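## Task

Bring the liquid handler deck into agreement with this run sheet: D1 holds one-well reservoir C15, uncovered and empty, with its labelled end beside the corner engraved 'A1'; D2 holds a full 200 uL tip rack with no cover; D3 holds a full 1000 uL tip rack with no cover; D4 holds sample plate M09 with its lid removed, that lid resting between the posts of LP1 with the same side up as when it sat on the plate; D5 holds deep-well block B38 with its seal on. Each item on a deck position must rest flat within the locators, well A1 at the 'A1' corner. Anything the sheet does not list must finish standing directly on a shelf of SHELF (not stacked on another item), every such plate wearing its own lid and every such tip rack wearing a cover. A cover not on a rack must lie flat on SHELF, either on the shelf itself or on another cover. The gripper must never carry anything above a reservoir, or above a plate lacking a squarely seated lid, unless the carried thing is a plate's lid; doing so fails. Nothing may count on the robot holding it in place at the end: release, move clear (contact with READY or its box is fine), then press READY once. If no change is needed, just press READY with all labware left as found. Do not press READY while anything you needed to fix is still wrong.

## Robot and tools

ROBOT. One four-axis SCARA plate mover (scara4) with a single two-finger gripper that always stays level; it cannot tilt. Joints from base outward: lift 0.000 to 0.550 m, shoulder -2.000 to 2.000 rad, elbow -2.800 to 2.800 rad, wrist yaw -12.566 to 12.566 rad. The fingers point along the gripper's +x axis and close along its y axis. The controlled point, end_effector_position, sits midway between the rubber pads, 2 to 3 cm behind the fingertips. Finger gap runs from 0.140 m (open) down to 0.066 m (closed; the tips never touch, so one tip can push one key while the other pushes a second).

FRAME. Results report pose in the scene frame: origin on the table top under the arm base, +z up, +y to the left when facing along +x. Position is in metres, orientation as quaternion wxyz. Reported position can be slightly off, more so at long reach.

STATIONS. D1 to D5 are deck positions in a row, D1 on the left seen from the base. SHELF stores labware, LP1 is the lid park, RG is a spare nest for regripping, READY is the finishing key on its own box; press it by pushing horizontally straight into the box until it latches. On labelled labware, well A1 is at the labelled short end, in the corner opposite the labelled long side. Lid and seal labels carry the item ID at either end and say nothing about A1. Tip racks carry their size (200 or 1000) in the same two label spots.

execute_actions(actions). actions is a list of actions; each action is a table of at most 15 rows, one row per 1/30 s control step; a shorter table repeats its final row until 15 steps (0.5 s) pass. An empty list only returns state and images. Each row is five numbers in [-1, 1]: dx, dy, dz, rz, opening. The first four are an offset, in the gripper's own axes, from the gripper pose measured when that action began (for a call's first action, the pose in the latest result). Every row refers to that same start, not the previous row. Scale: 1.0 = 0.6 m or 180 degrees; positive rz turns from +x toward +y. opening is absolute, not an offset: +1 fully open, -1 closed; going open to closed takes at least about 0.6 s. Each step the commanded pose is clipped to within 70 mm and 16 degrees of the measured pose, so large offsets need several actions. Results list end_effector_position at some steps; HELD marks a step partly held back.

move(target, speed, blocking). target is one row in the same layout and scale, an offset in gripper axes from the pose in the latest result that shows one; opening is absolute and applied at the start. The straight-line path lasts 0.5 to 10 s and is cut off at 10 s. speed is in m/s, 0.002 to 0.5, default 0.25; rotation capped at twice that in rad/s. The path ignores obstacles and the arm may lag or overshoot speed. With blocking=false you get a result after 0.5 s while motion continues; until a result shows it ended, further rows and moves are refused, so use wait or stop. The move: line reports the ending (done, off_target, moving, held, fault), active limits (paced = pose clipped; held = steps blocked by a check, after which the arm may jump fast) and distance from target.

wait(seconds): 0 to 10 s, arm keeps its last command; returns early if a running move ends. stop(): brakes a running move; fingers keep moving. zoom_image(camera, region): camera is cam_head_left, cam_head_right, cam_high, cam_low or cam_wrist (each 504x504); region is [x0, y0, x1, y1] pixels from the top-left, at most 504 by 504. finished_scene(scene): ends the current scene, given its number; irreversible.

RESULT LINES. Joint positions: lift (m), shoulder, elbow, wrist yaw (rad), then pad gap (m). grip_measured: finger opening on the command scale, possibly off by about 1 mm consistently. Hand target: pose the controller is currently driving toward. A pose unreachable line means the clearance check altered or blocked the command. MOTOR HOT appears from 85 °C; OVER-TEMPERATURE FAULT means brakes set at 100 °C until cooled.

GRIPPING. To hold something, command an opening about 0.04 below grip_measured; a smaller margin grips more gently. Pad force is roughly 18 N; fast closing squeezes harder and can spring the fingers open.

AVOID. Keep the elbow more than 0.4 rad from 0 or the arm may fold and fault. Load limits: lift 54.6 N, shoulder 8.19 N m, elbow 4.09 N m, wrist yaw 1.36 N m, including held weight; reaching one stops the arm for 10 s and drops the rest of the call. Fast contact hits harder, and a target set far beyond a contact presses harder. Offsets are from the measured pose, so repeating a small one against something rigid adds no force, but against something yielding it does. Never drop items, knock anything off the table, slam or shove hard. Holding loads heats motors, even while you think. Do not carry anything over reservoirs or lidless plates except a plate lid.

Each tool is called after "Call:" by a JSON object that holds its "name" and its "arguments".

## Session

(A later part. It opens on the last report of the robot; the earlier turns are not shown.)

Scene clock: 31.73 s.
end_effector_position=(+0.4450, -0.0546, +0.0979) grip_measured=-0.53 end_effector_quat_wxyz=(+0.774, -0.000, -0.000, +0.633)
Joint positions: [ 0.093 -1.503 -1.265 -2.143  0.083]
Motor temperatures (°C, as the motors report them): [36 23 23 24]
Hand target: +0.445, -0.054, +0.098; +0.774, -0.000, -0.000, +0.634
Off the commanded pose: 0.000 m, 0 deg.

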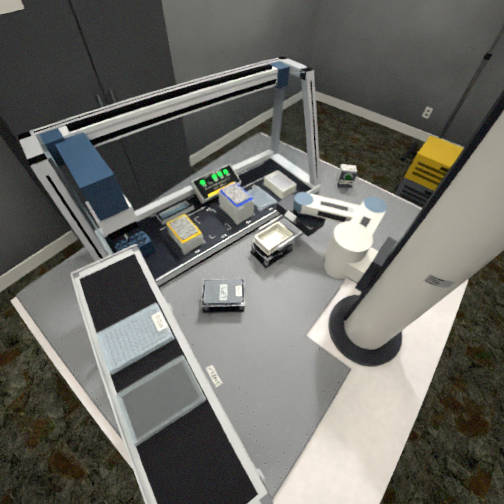

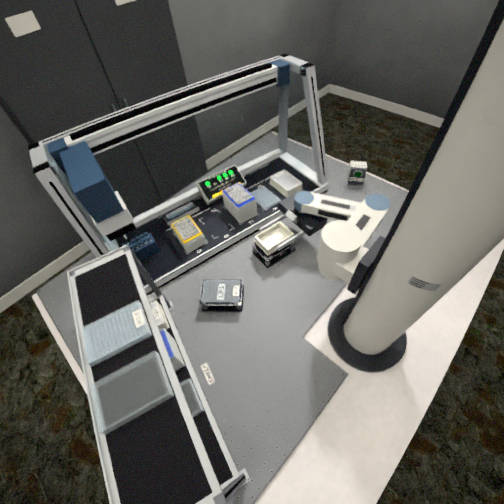

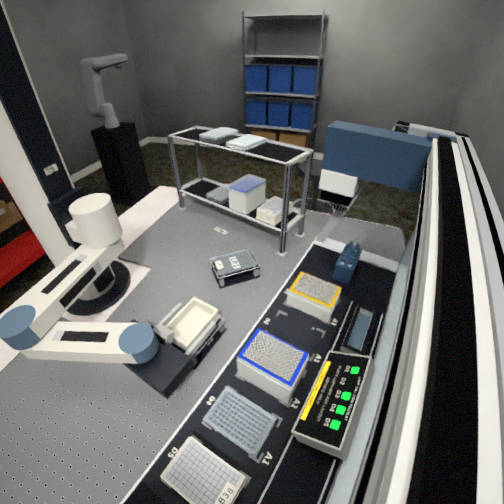

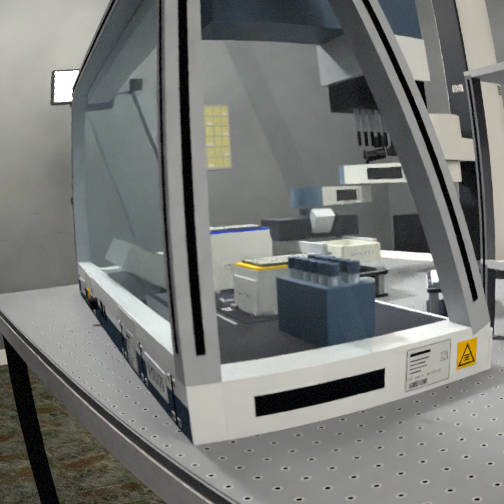

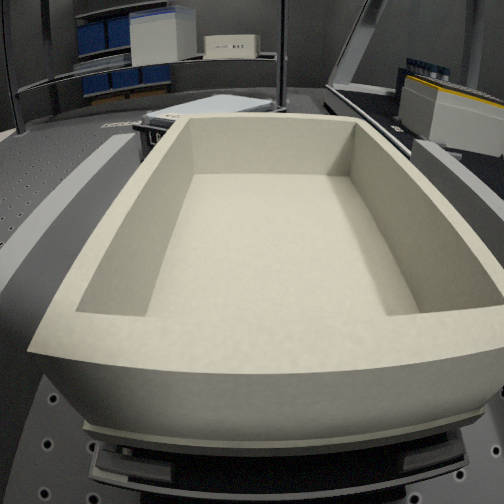

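Call:
{"name": "zoom_image", "arguments": {"camera": "cam_low", "region": [290, 220, 400, 290]}}

Call:
{"name": "move", "arguments": {"target": [0.0033, -0.0007, -0.015, 0, -0.58], "speed": 0.05}}

Region (290, 220, 400, 290) of cam_low's 504x504 image, scaled by 4.582, with more detail than that image has; it fills the top 321 rows of this view, and the rest is white.

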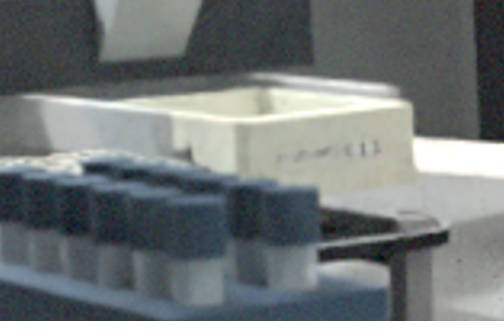

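Scene clock: 32.63 s.
end_effector_position=(+0.4458, -0.0528, +0.0889) grip_measured=-0.53 end_effector_quat_wxyz=(+0.774, -0.000, -0.000, +0.633)
Joint positions: [ 0.084 -1.498 -1.262 -2.151  0.083]
Motor temperatures (°C, as the motors report them): [36 23 23 24]
Hand target: +0.446, -0.053, +0.089; +0.774, -0.000, -0.000, +0.633
Off the commanded pose: 0.000 m, 0 deg.
move: done

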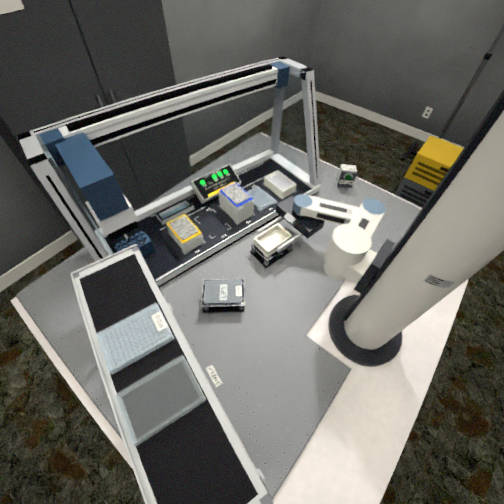

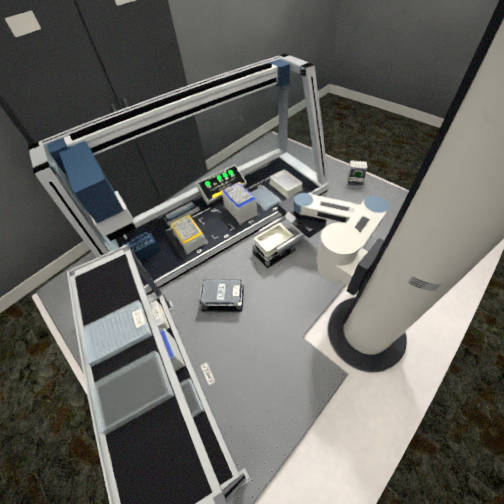

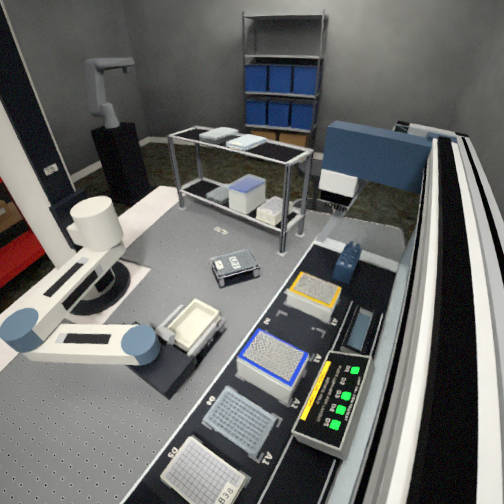

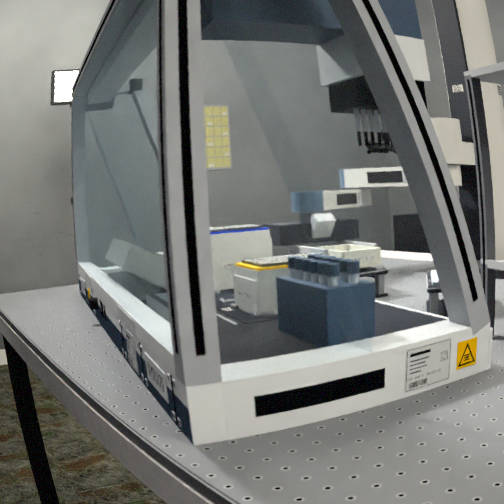

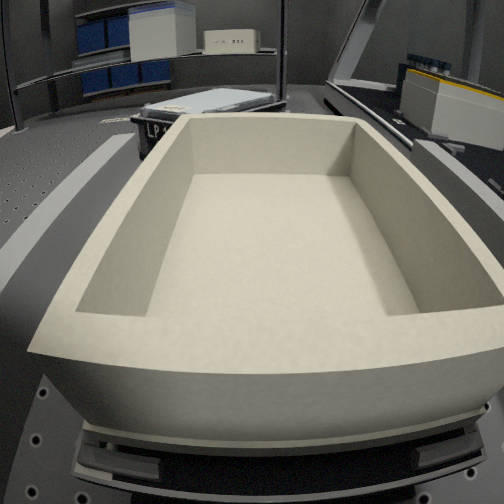

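Call:
{"name": "zoom_image", "arguments": {"camera": "cam_wrist", "region": [40, 390, 208, 504]}}

Call:
{"name": "zoom_image", "arguments": {"camera": "cam_wrist", "region": [336, 390, 504, 504]}}

Region (40, 390, 208, 504) of cam_wrist's 504x504 image, scaled by 3.000, with more detail than that image has; it fills the top 342 rows of this view, and the rest is white.

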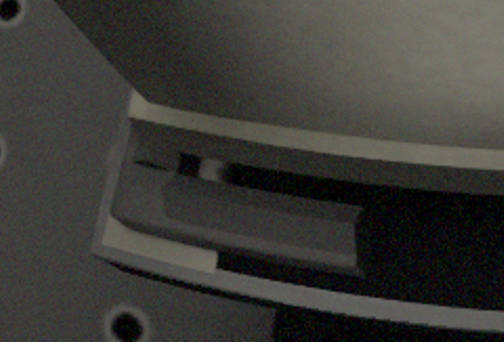

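Region (336, 390, 504, 504) of cam_wrist's 504x504 image, scaled by 3.000, with more detail than that image has; it fills the top 342 rows of this view, and the rest is white.

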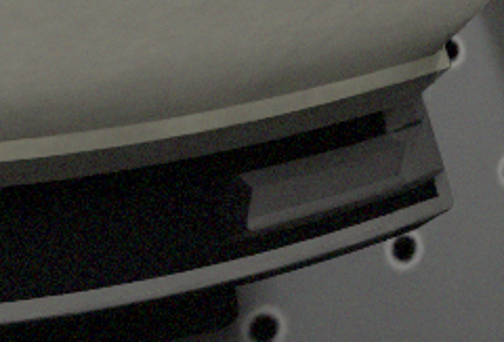

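Call:
{"name": "move", "arguments": {"target": [0, 0, -0.0155, 0, -0.58], "speed": 0.025}}

Scene clock: 33.60 s.
end_effector_position=(+0.4459, -0.0530, +0.0801) grip_measured=-0.53 end_effector_quat_wxyz=(+0.774, -0.000, -0.000, +0.633)
Joint positions: [ 0.075 -1.499 -1.263 -2.151  0.083]
Motor temperatures (°C, as the motors report them): [36 23 23 24]
Hand target: +0.446, -0.053, +0.080; +0.774, -0.000, -0.000, +0.633
Off the commanded pose: 0.001 m, 0 deg.
move: done

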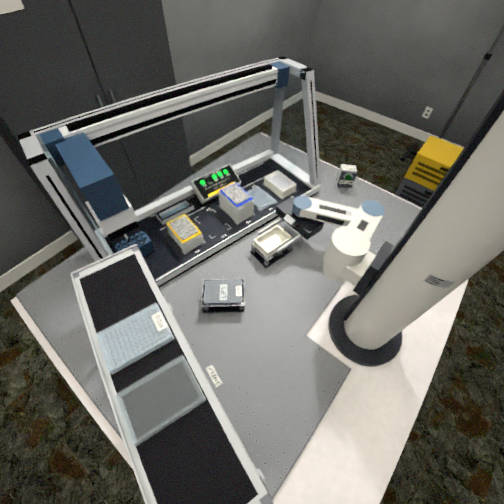

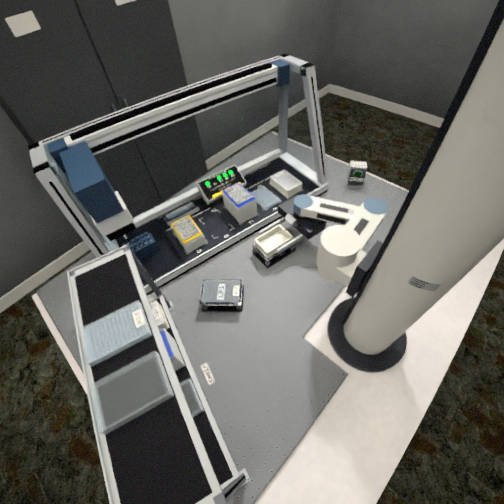

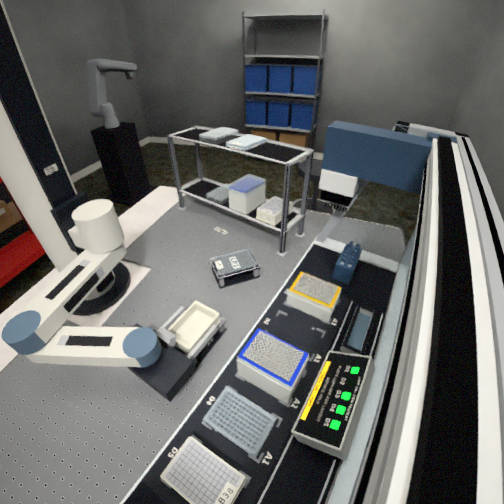

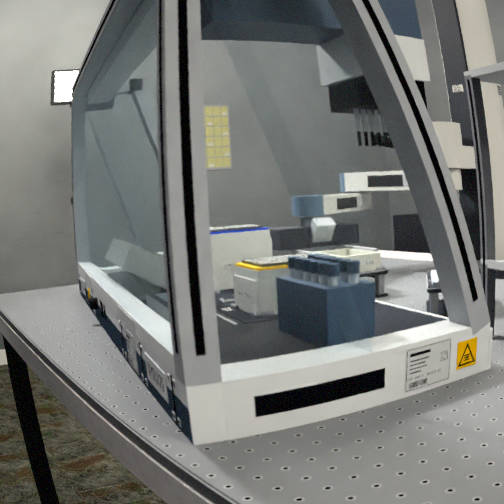

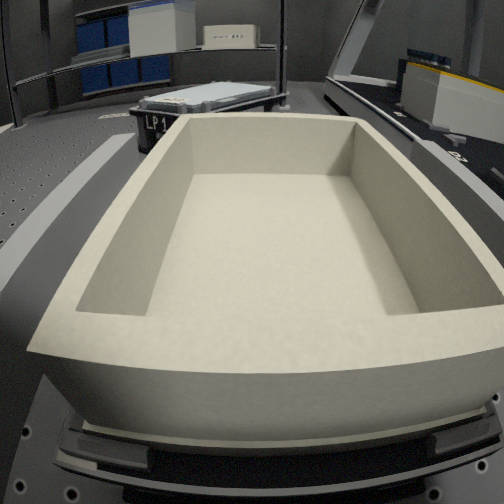

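Call:
{"name": "zoom_image", "arguments": {"camera": "cam_wrist", "region": [40, 390, 208, 504]}}

Call:
{"name": "zoom_image", "arguments": {"camera": "cam_wrist", "region": [336, 390, 504, 504]}}

Call:
{"name": "zoom_image", "arguments": {"camera": "cam_head_left", "region": [240, 210, 320, 275]}}

Region (40, 390, 208, 504) of cam_wrist's 504x504 image, scaled by 3.000, with more detail than that image has; it fills the top 342 rows of this view, and the rest is white.

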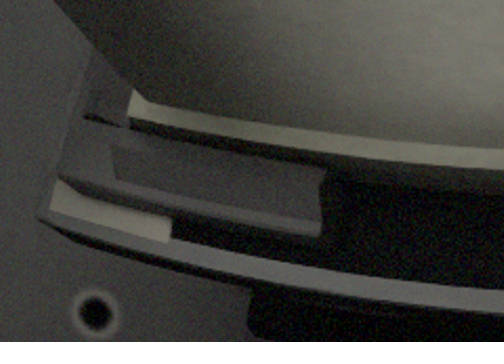

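Region (336, 390, 504, 504) of cam_wrist's 504x504 image, scaled by 3.000, with more detail than that image has; it fills the top 342 rows of this view, and the rest is white.

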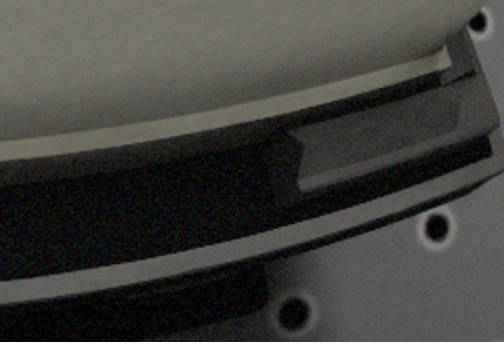

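Region (240, 210, 320, 275) of cam_head_left's 504x504 image, scaled by 6.300, with more detail than that image has; it fills the top 410 rows of this view, and the rest is white.

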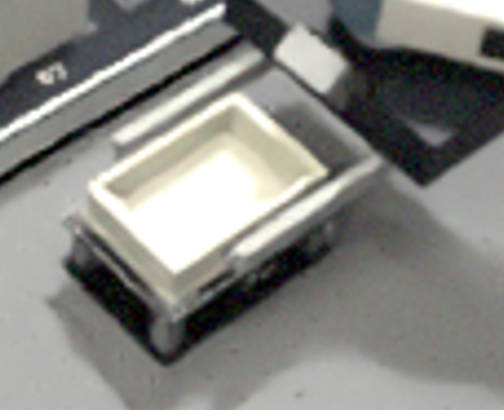

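Call:
{"name": "move", "arguments": {"target": [-0.0017, 0, -0.0032, 0, -0.58], "speed": 0.01}}

Scene clock: 34.63 s.
end_effector_position=(+0.4458, -0.0532, +0.0791) grip_measured=-0.53 end_effector_quat_wxyz=(+0.774, -0.000, -0.000, +0.633)
Joint positions: [ 0.074 -1.499 -1.264 -2.149  0.083]
Motor temperatures (°C, as the motors report them): [36 23 23 24]
Hand target: +0.446, -0.054, +0.078; +0.774, -0.000, -0.000, +0.633
Off the commanded pose: 0.001 m, 0 deg.
move: done

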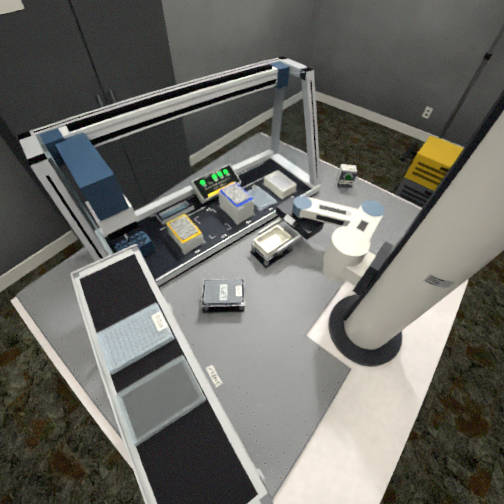

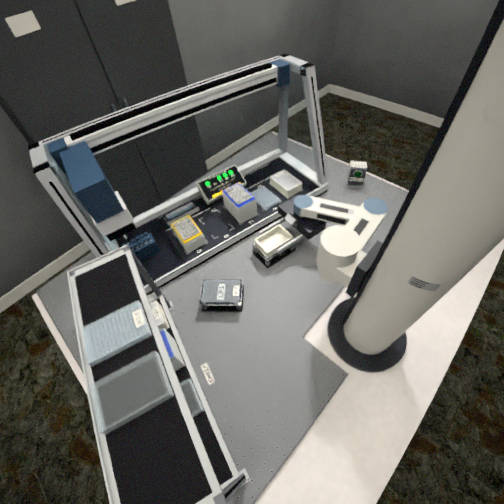

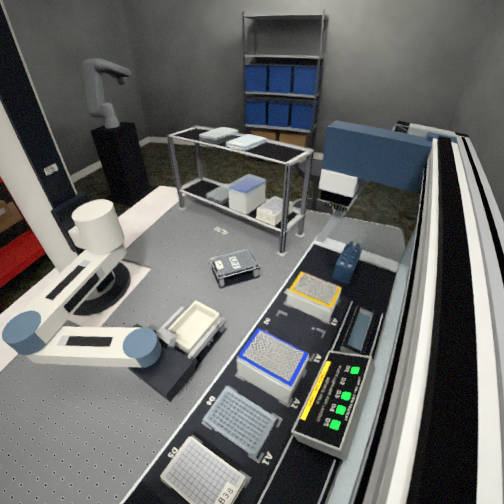

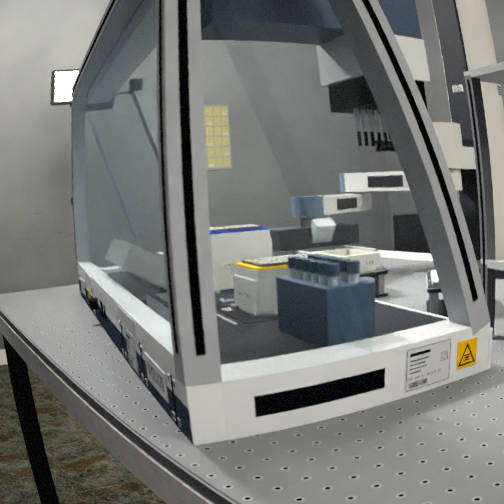

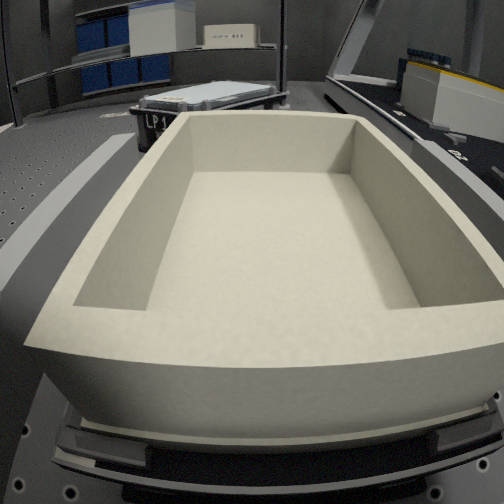

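Call:
{"name": "execute_actions", "arguments": {"actions": [[[0,0,0.0015,0,-0.58],[0,0,0.0015,0,-0.58],[0,0,0.0015,0,-0.58],[0,0,0.0015,0,-0.5],[0,0,0.0015,0,-0.4],[0,0,0.0015,0,-0.3],[0,0,0.0015,0,-0.2],[0,0,0.0015,0,-0.1]]]}}

Scene clock: 35.33 s.
end_effector_position=(+0.4459, -0.0532, +0.0800) grip_measured=-0.10 end_effector_quat_wxyz=(+0.774, -0.000, -0.000, +0.633)
Joint positions: [ 0.075 -1.499 -1.264 -2.15   0.099]
Motor temperatures (°C, as the motors report them): [36 23 23 24]
Hand target: +0.446, -0.053, +0.080; +0.774, -0.000, -0.000, +0.633
Off the commanded pose: 0.000 m, 0 deg.
Step readings (end_effector_position):
0: (+0.4458, -0.0532, +0.0791)
1: (+0.4458, -0.0532, +0.0792)
2: (+0.4459, -0.0531, +0.0799)
4: (+0.4459, -0.0532, +0.0800)
8: (+0.4459, -0.0532, +0.0800)
15: end_effector_position above

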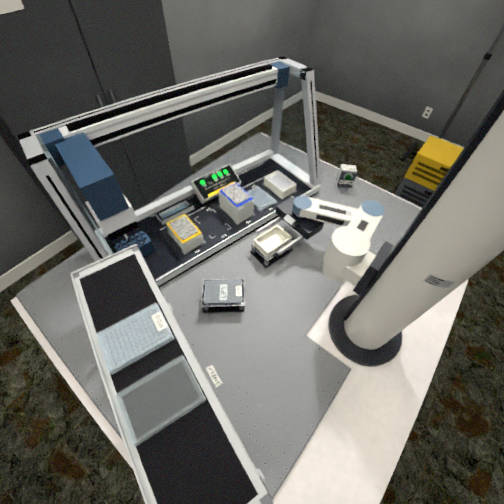

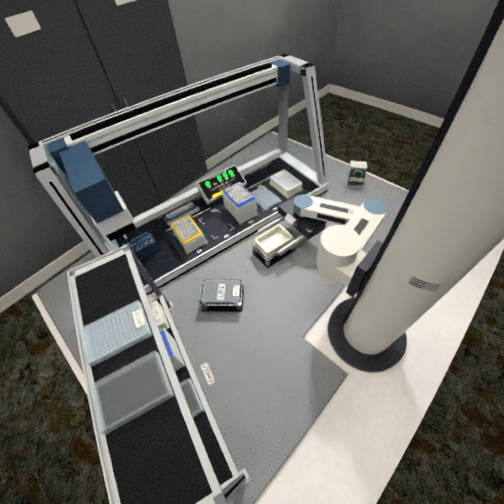

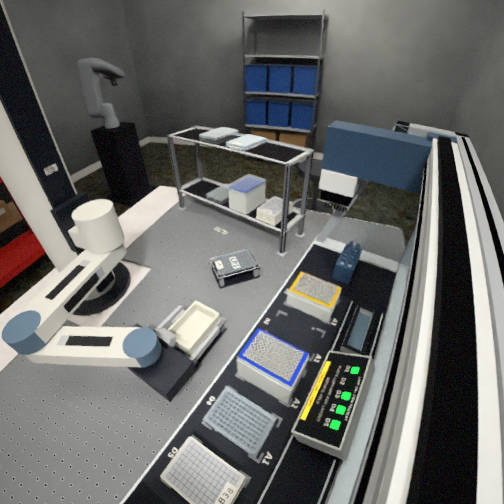

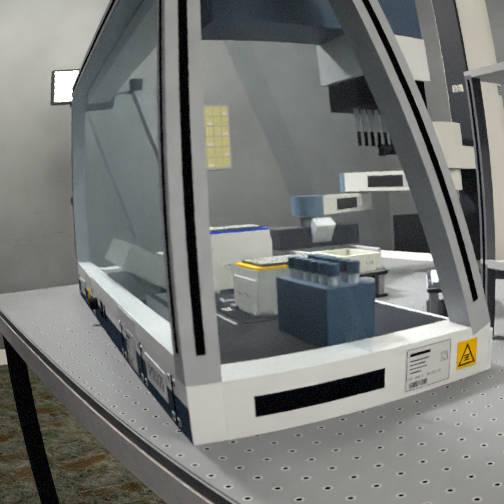

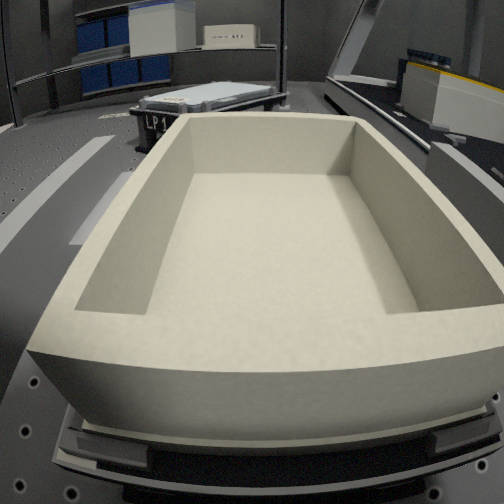

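Call:
{"name": "zoom_image", "arguments": {"camera": "cam_wrist", "region": [120, 70, 300, 160]}}

Region (120, 70, 300, 160) of cam_wrist's 504x504 image, scaled by 2.800, with more detail than that image has.

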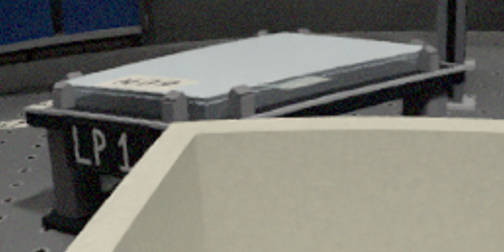

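Call:
{"name": "move", "arguments": {"target": [0, 0, 0.055, 0, -0.1], "speed": 0.15}}

Scene clock: 37.57 s.
end_effector_position=(+0.4459, -0.0532, +0.1130) grip_measured=-0.10 end_effector_quat_wxyz=(+0.774, -0.000, -0.000, +0.633)
Joint positions: [ 0.108 -1.499 -1.264 -2.15   0.099]
Motor temperatures (°C, as the motors report them): [36 23 23 24]
Hand target: +0.446, -0.053, +0.113; +0.774, -0.000, -0.000, +0.633
Off the commanded pose: 0.000 m, 0 deg.
move: done

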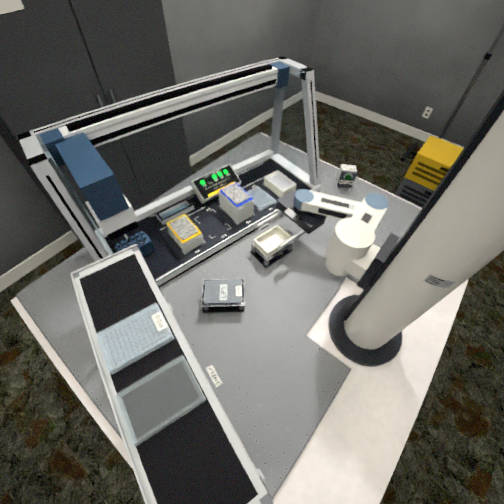

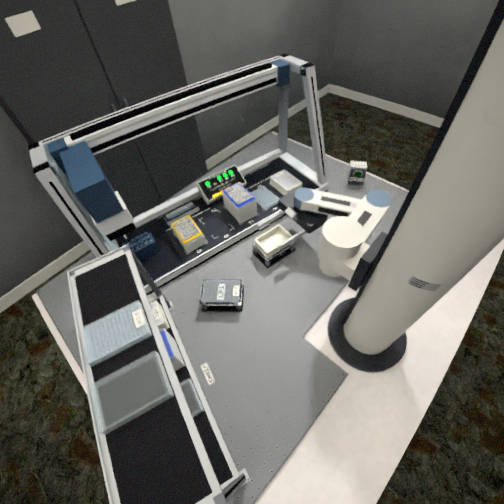

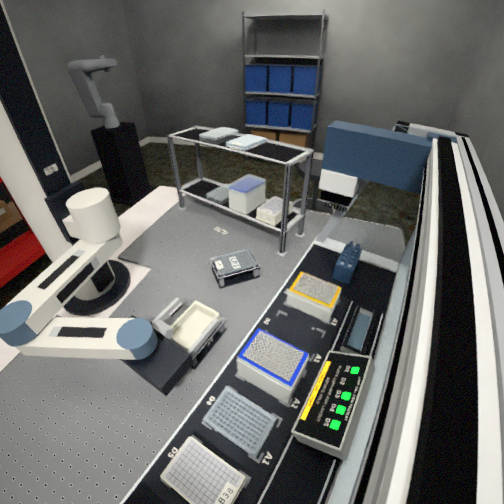

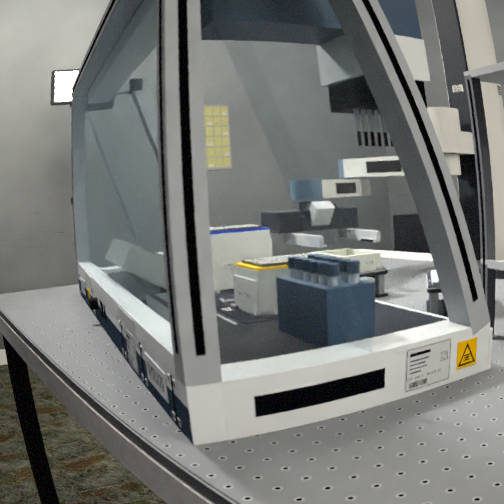

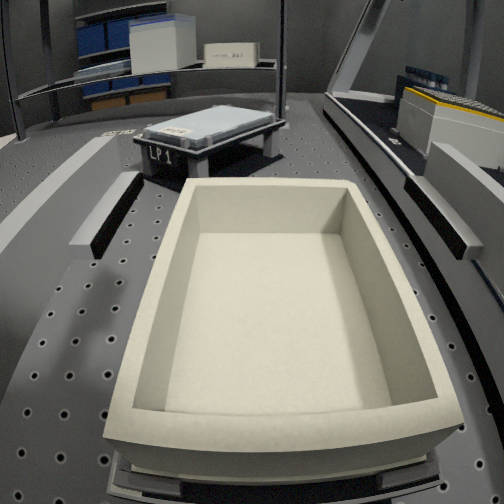

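Call:
{"name": "zoom_image", "arguments": {"camera": "cam_wrist", "region": [130, 100, 230, 160]}}

Call:
{"name": "move", "arguments": {"target": [0.4143, -0.2140, -0.015, -0.5037, -0.1], "speed": 0.45}}

Region (130, 100, 230, 160) of cam_wrist's 504x504 image, scaled by 5.040, with more detail than that image has; it fills the top 302 rows of this view, and the rest is white.

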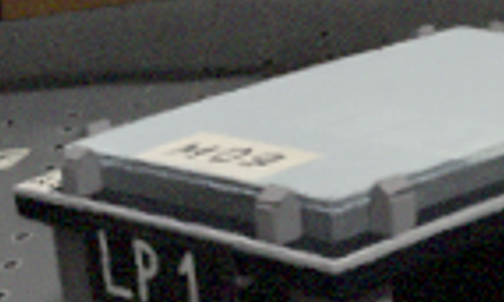

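Scene clock: 39.93 s.
end_effector_position=(+0.6205, +0.1654, +0.1041) grip_measured=-0.10 end_effector_quat_wxyz=(+0.994, -0.000, -0.000, -0.105)
Joint positions: [ 0.099 -0.155 -1.55  -4.79   0.099]
Motor temperatures (°C, as the motors report them): [36 23 23 24]
Hand target: +0.621, +0.165, +0.104; +0.994, -0.000, -0.000, -0.105
Off the commanded pose: 0.001 m, 0 deg.
move: done

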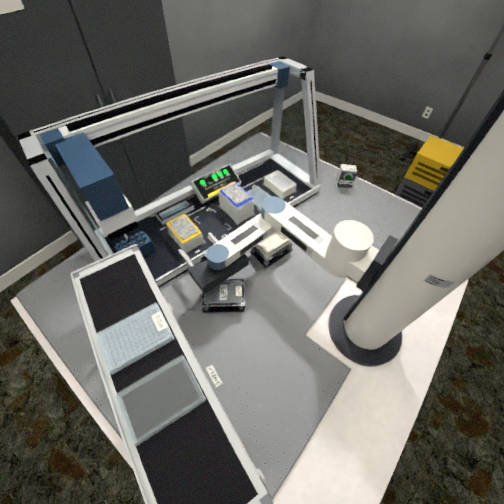

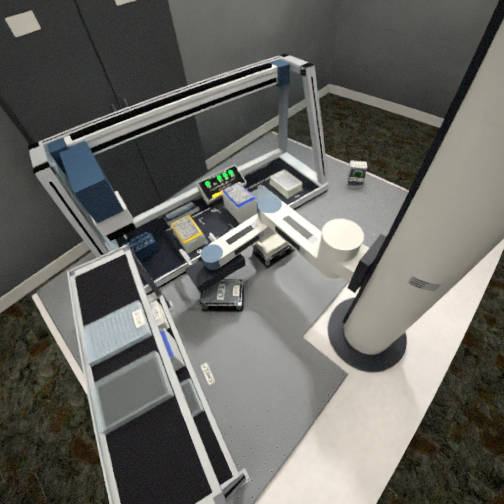

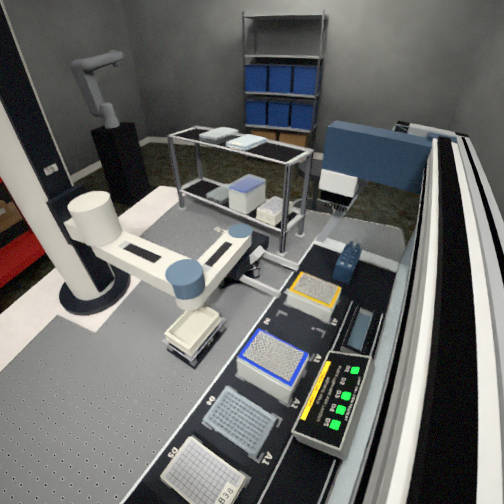

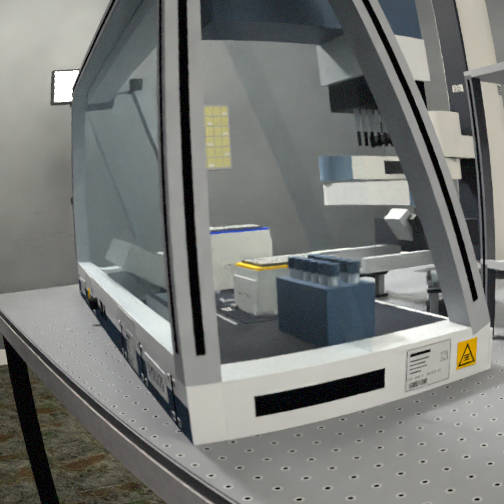

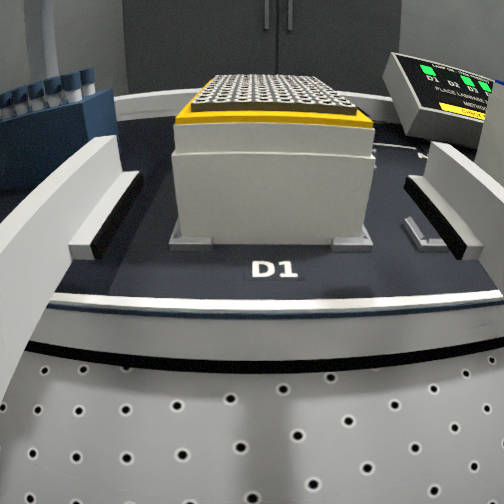

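Call:
{"name": "move", "arguments": {"target": [0.1633, 0, -0.02, 0, -0.1], "speed": 0.2}}

Scene clock: 41.27 s.
end_effector_position=(+0.7163, +0.1447, +0.0920) grip_measured=-0.10 end_effector_quat_wxyz=(+0.994, -0.000, -0.000, -0.106)
Joint positions: [ 0.087 -0.107 -2.016 -4.371  0.099]
Motor temperatures (°C, as the motors report them): [36 23 23 24]
Hand target: +0.716, +0.145, +0.092; +0.994, -0.000, -0.000, -0.105
Off the commanded pose: 0.000 m, 0 deg.
move: done

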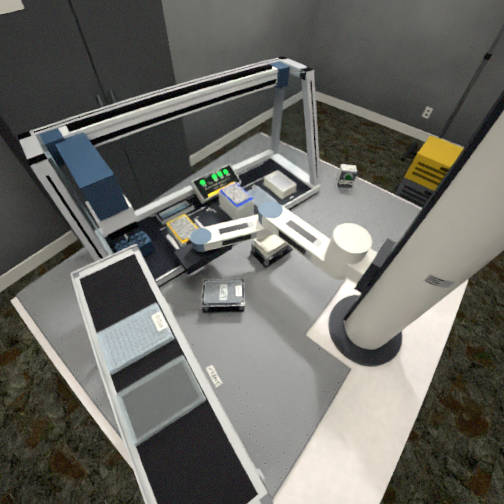

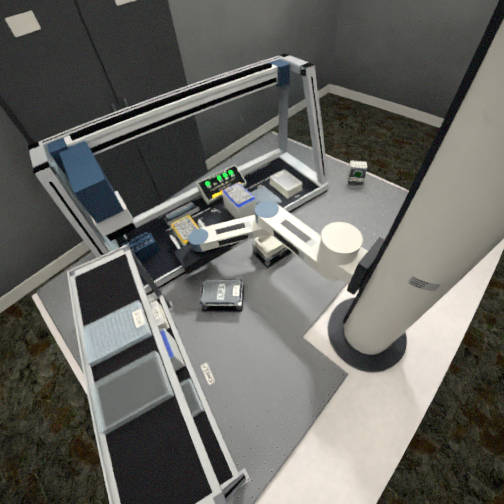

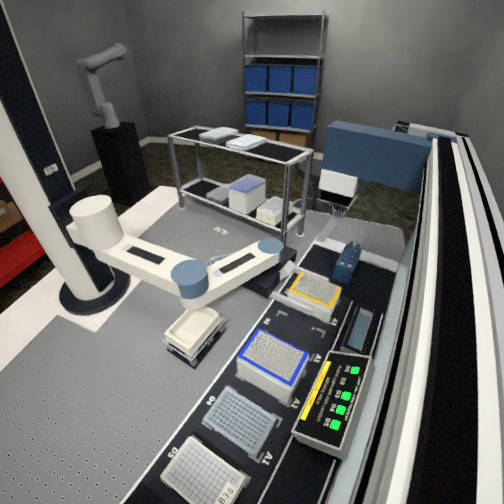

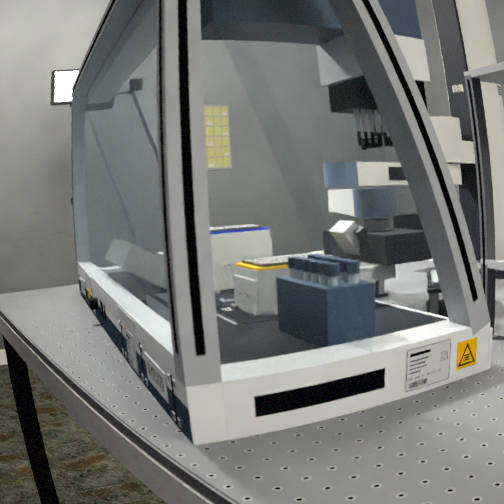

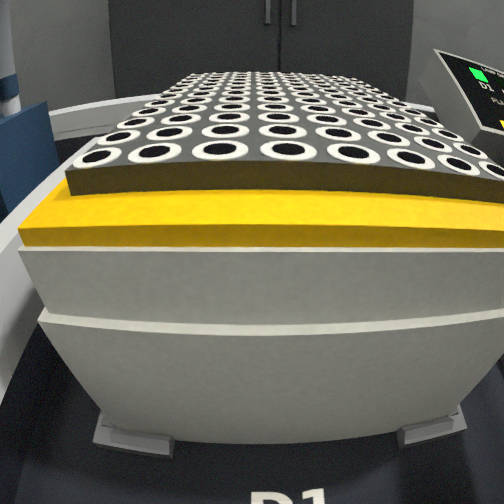

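Call:
{"name": "execute_actions", "arguments": {"actions": [[[0,0,0,0,-0.2],[0,0,0,0,-0.3],[0,0,0,0,-0.38],[0,0,0,0,-0.42],[0,0,0,0,-0.44],[0,0,0,0,-0.455],[0,0,0,0,-0.47],[0,0,0,0,-0.48],[0,0,0,0,-0.49],[0,0,0,0,-0.5],[0,0,0,0,-0.51],[0,0,0,0,-0.52]]]}}

Scene clock: 42.13 s.
end_effector_position=(+0.7163, +0.1447, +0.0920) grip_measured=-0.46 end_effector_quat_wxyz=(+0.994, -0.000, -0.000, -0.106)
Joint positions: [ 0.087 -0.108 -2.016 -4.371  0.086]
Motor temperatures (°C, as the motors report them): [36 23 23 24]
Hand target: +0.716, +0.145, +0.092; +0.994, -0.000, -0.000, -0.106
Off the commanded pose: 0.000 m, 0 deg.
Step readings (end_effector_position):
0: (+0.7163, +0.1447, +0.0920)
1: (+0.7163, +0.1447, +0.0920)
2: (+0.7163, +0.1447, +0.0920)
4: (+0.7163, +0.1447, +0.0920)
8: (+0.7163, +0.1447, +0.0920)
15: end_effector_position above

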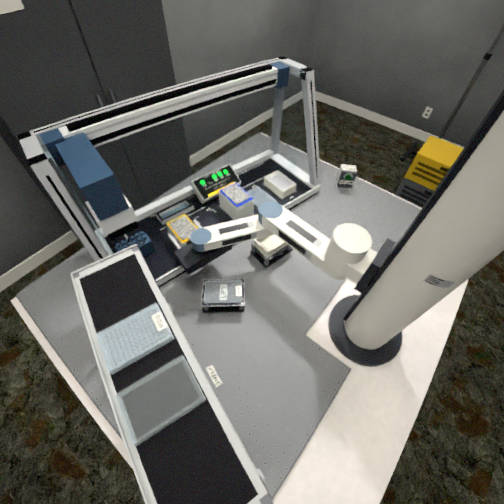

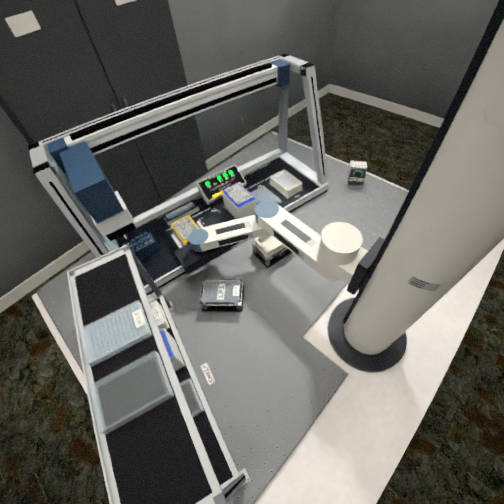

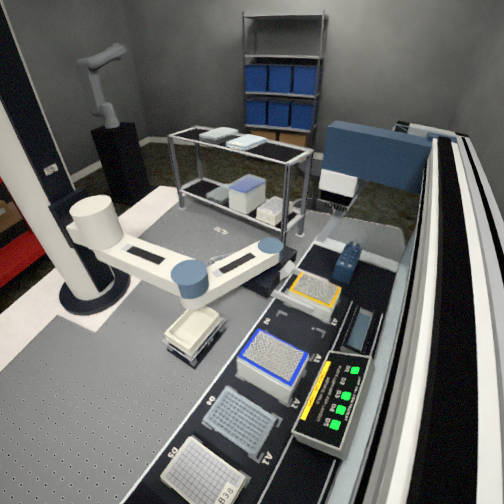

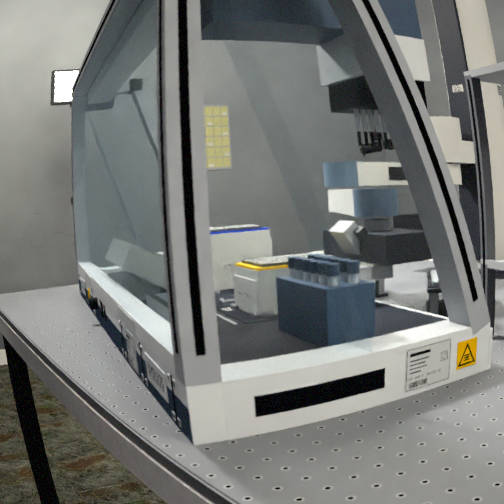

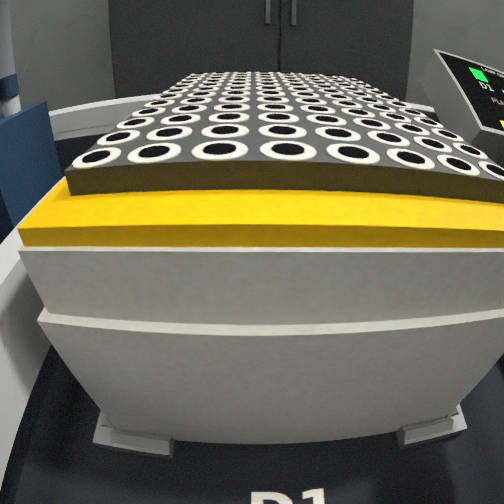

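Call:
{"name": "move", "arguments": {"target": [0, 0, 0.02, 0, -0.51], "speed": 0.05}}

Scene clock: 42.90 s.
end_effector_position=(+0.7163, +0.1447, +0.1040) grip_measured=-0.46 end_effector_quat_wxyz=(+0.994, -0.000, -0.000, -0.106)
Joint positions: [ 0.099 -0.108 -2.016 -4.371  0.086]
Motor temperatures (°C, as the motors report them): [36 23 23 24]
Hand target: +0.716, +0.145, +0.104; +0.994, -0.000, -0.000, -0.106
Off the commanded pose: 0.000 m, 0 deg.
move: done

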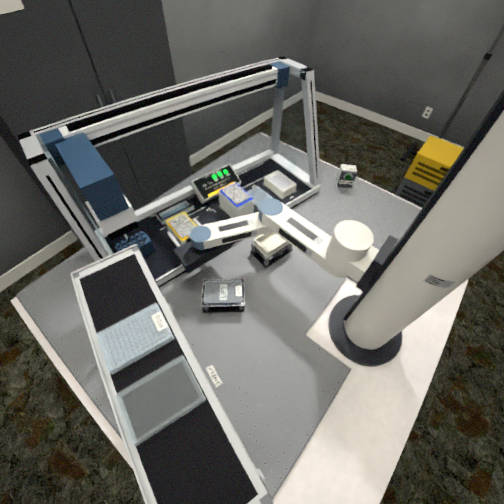

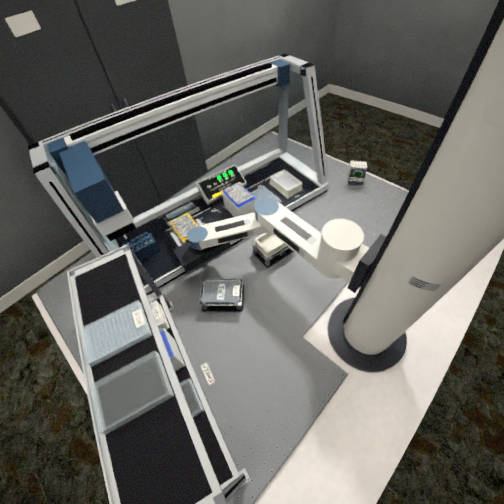

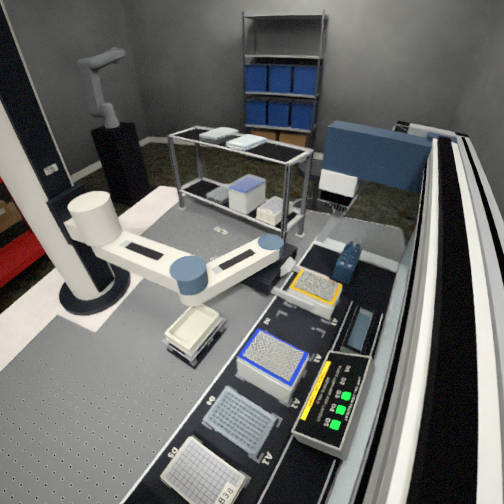

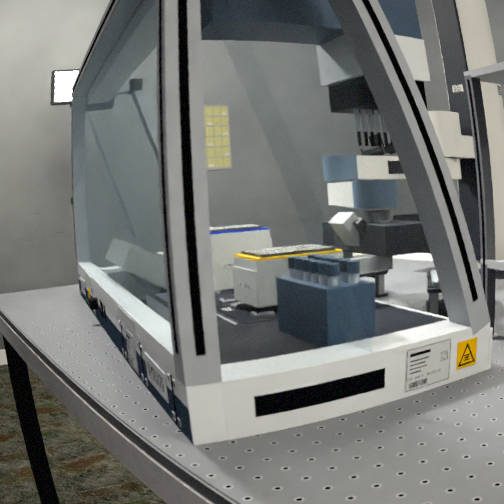

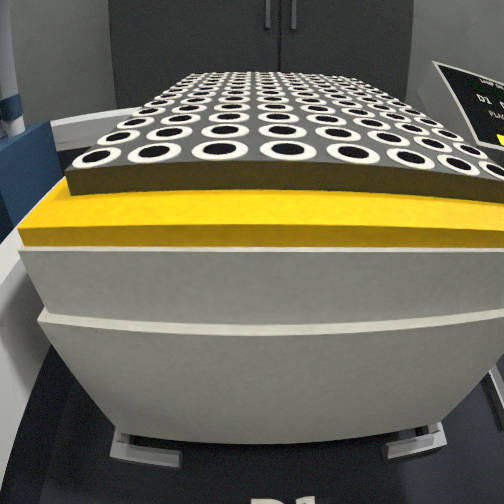

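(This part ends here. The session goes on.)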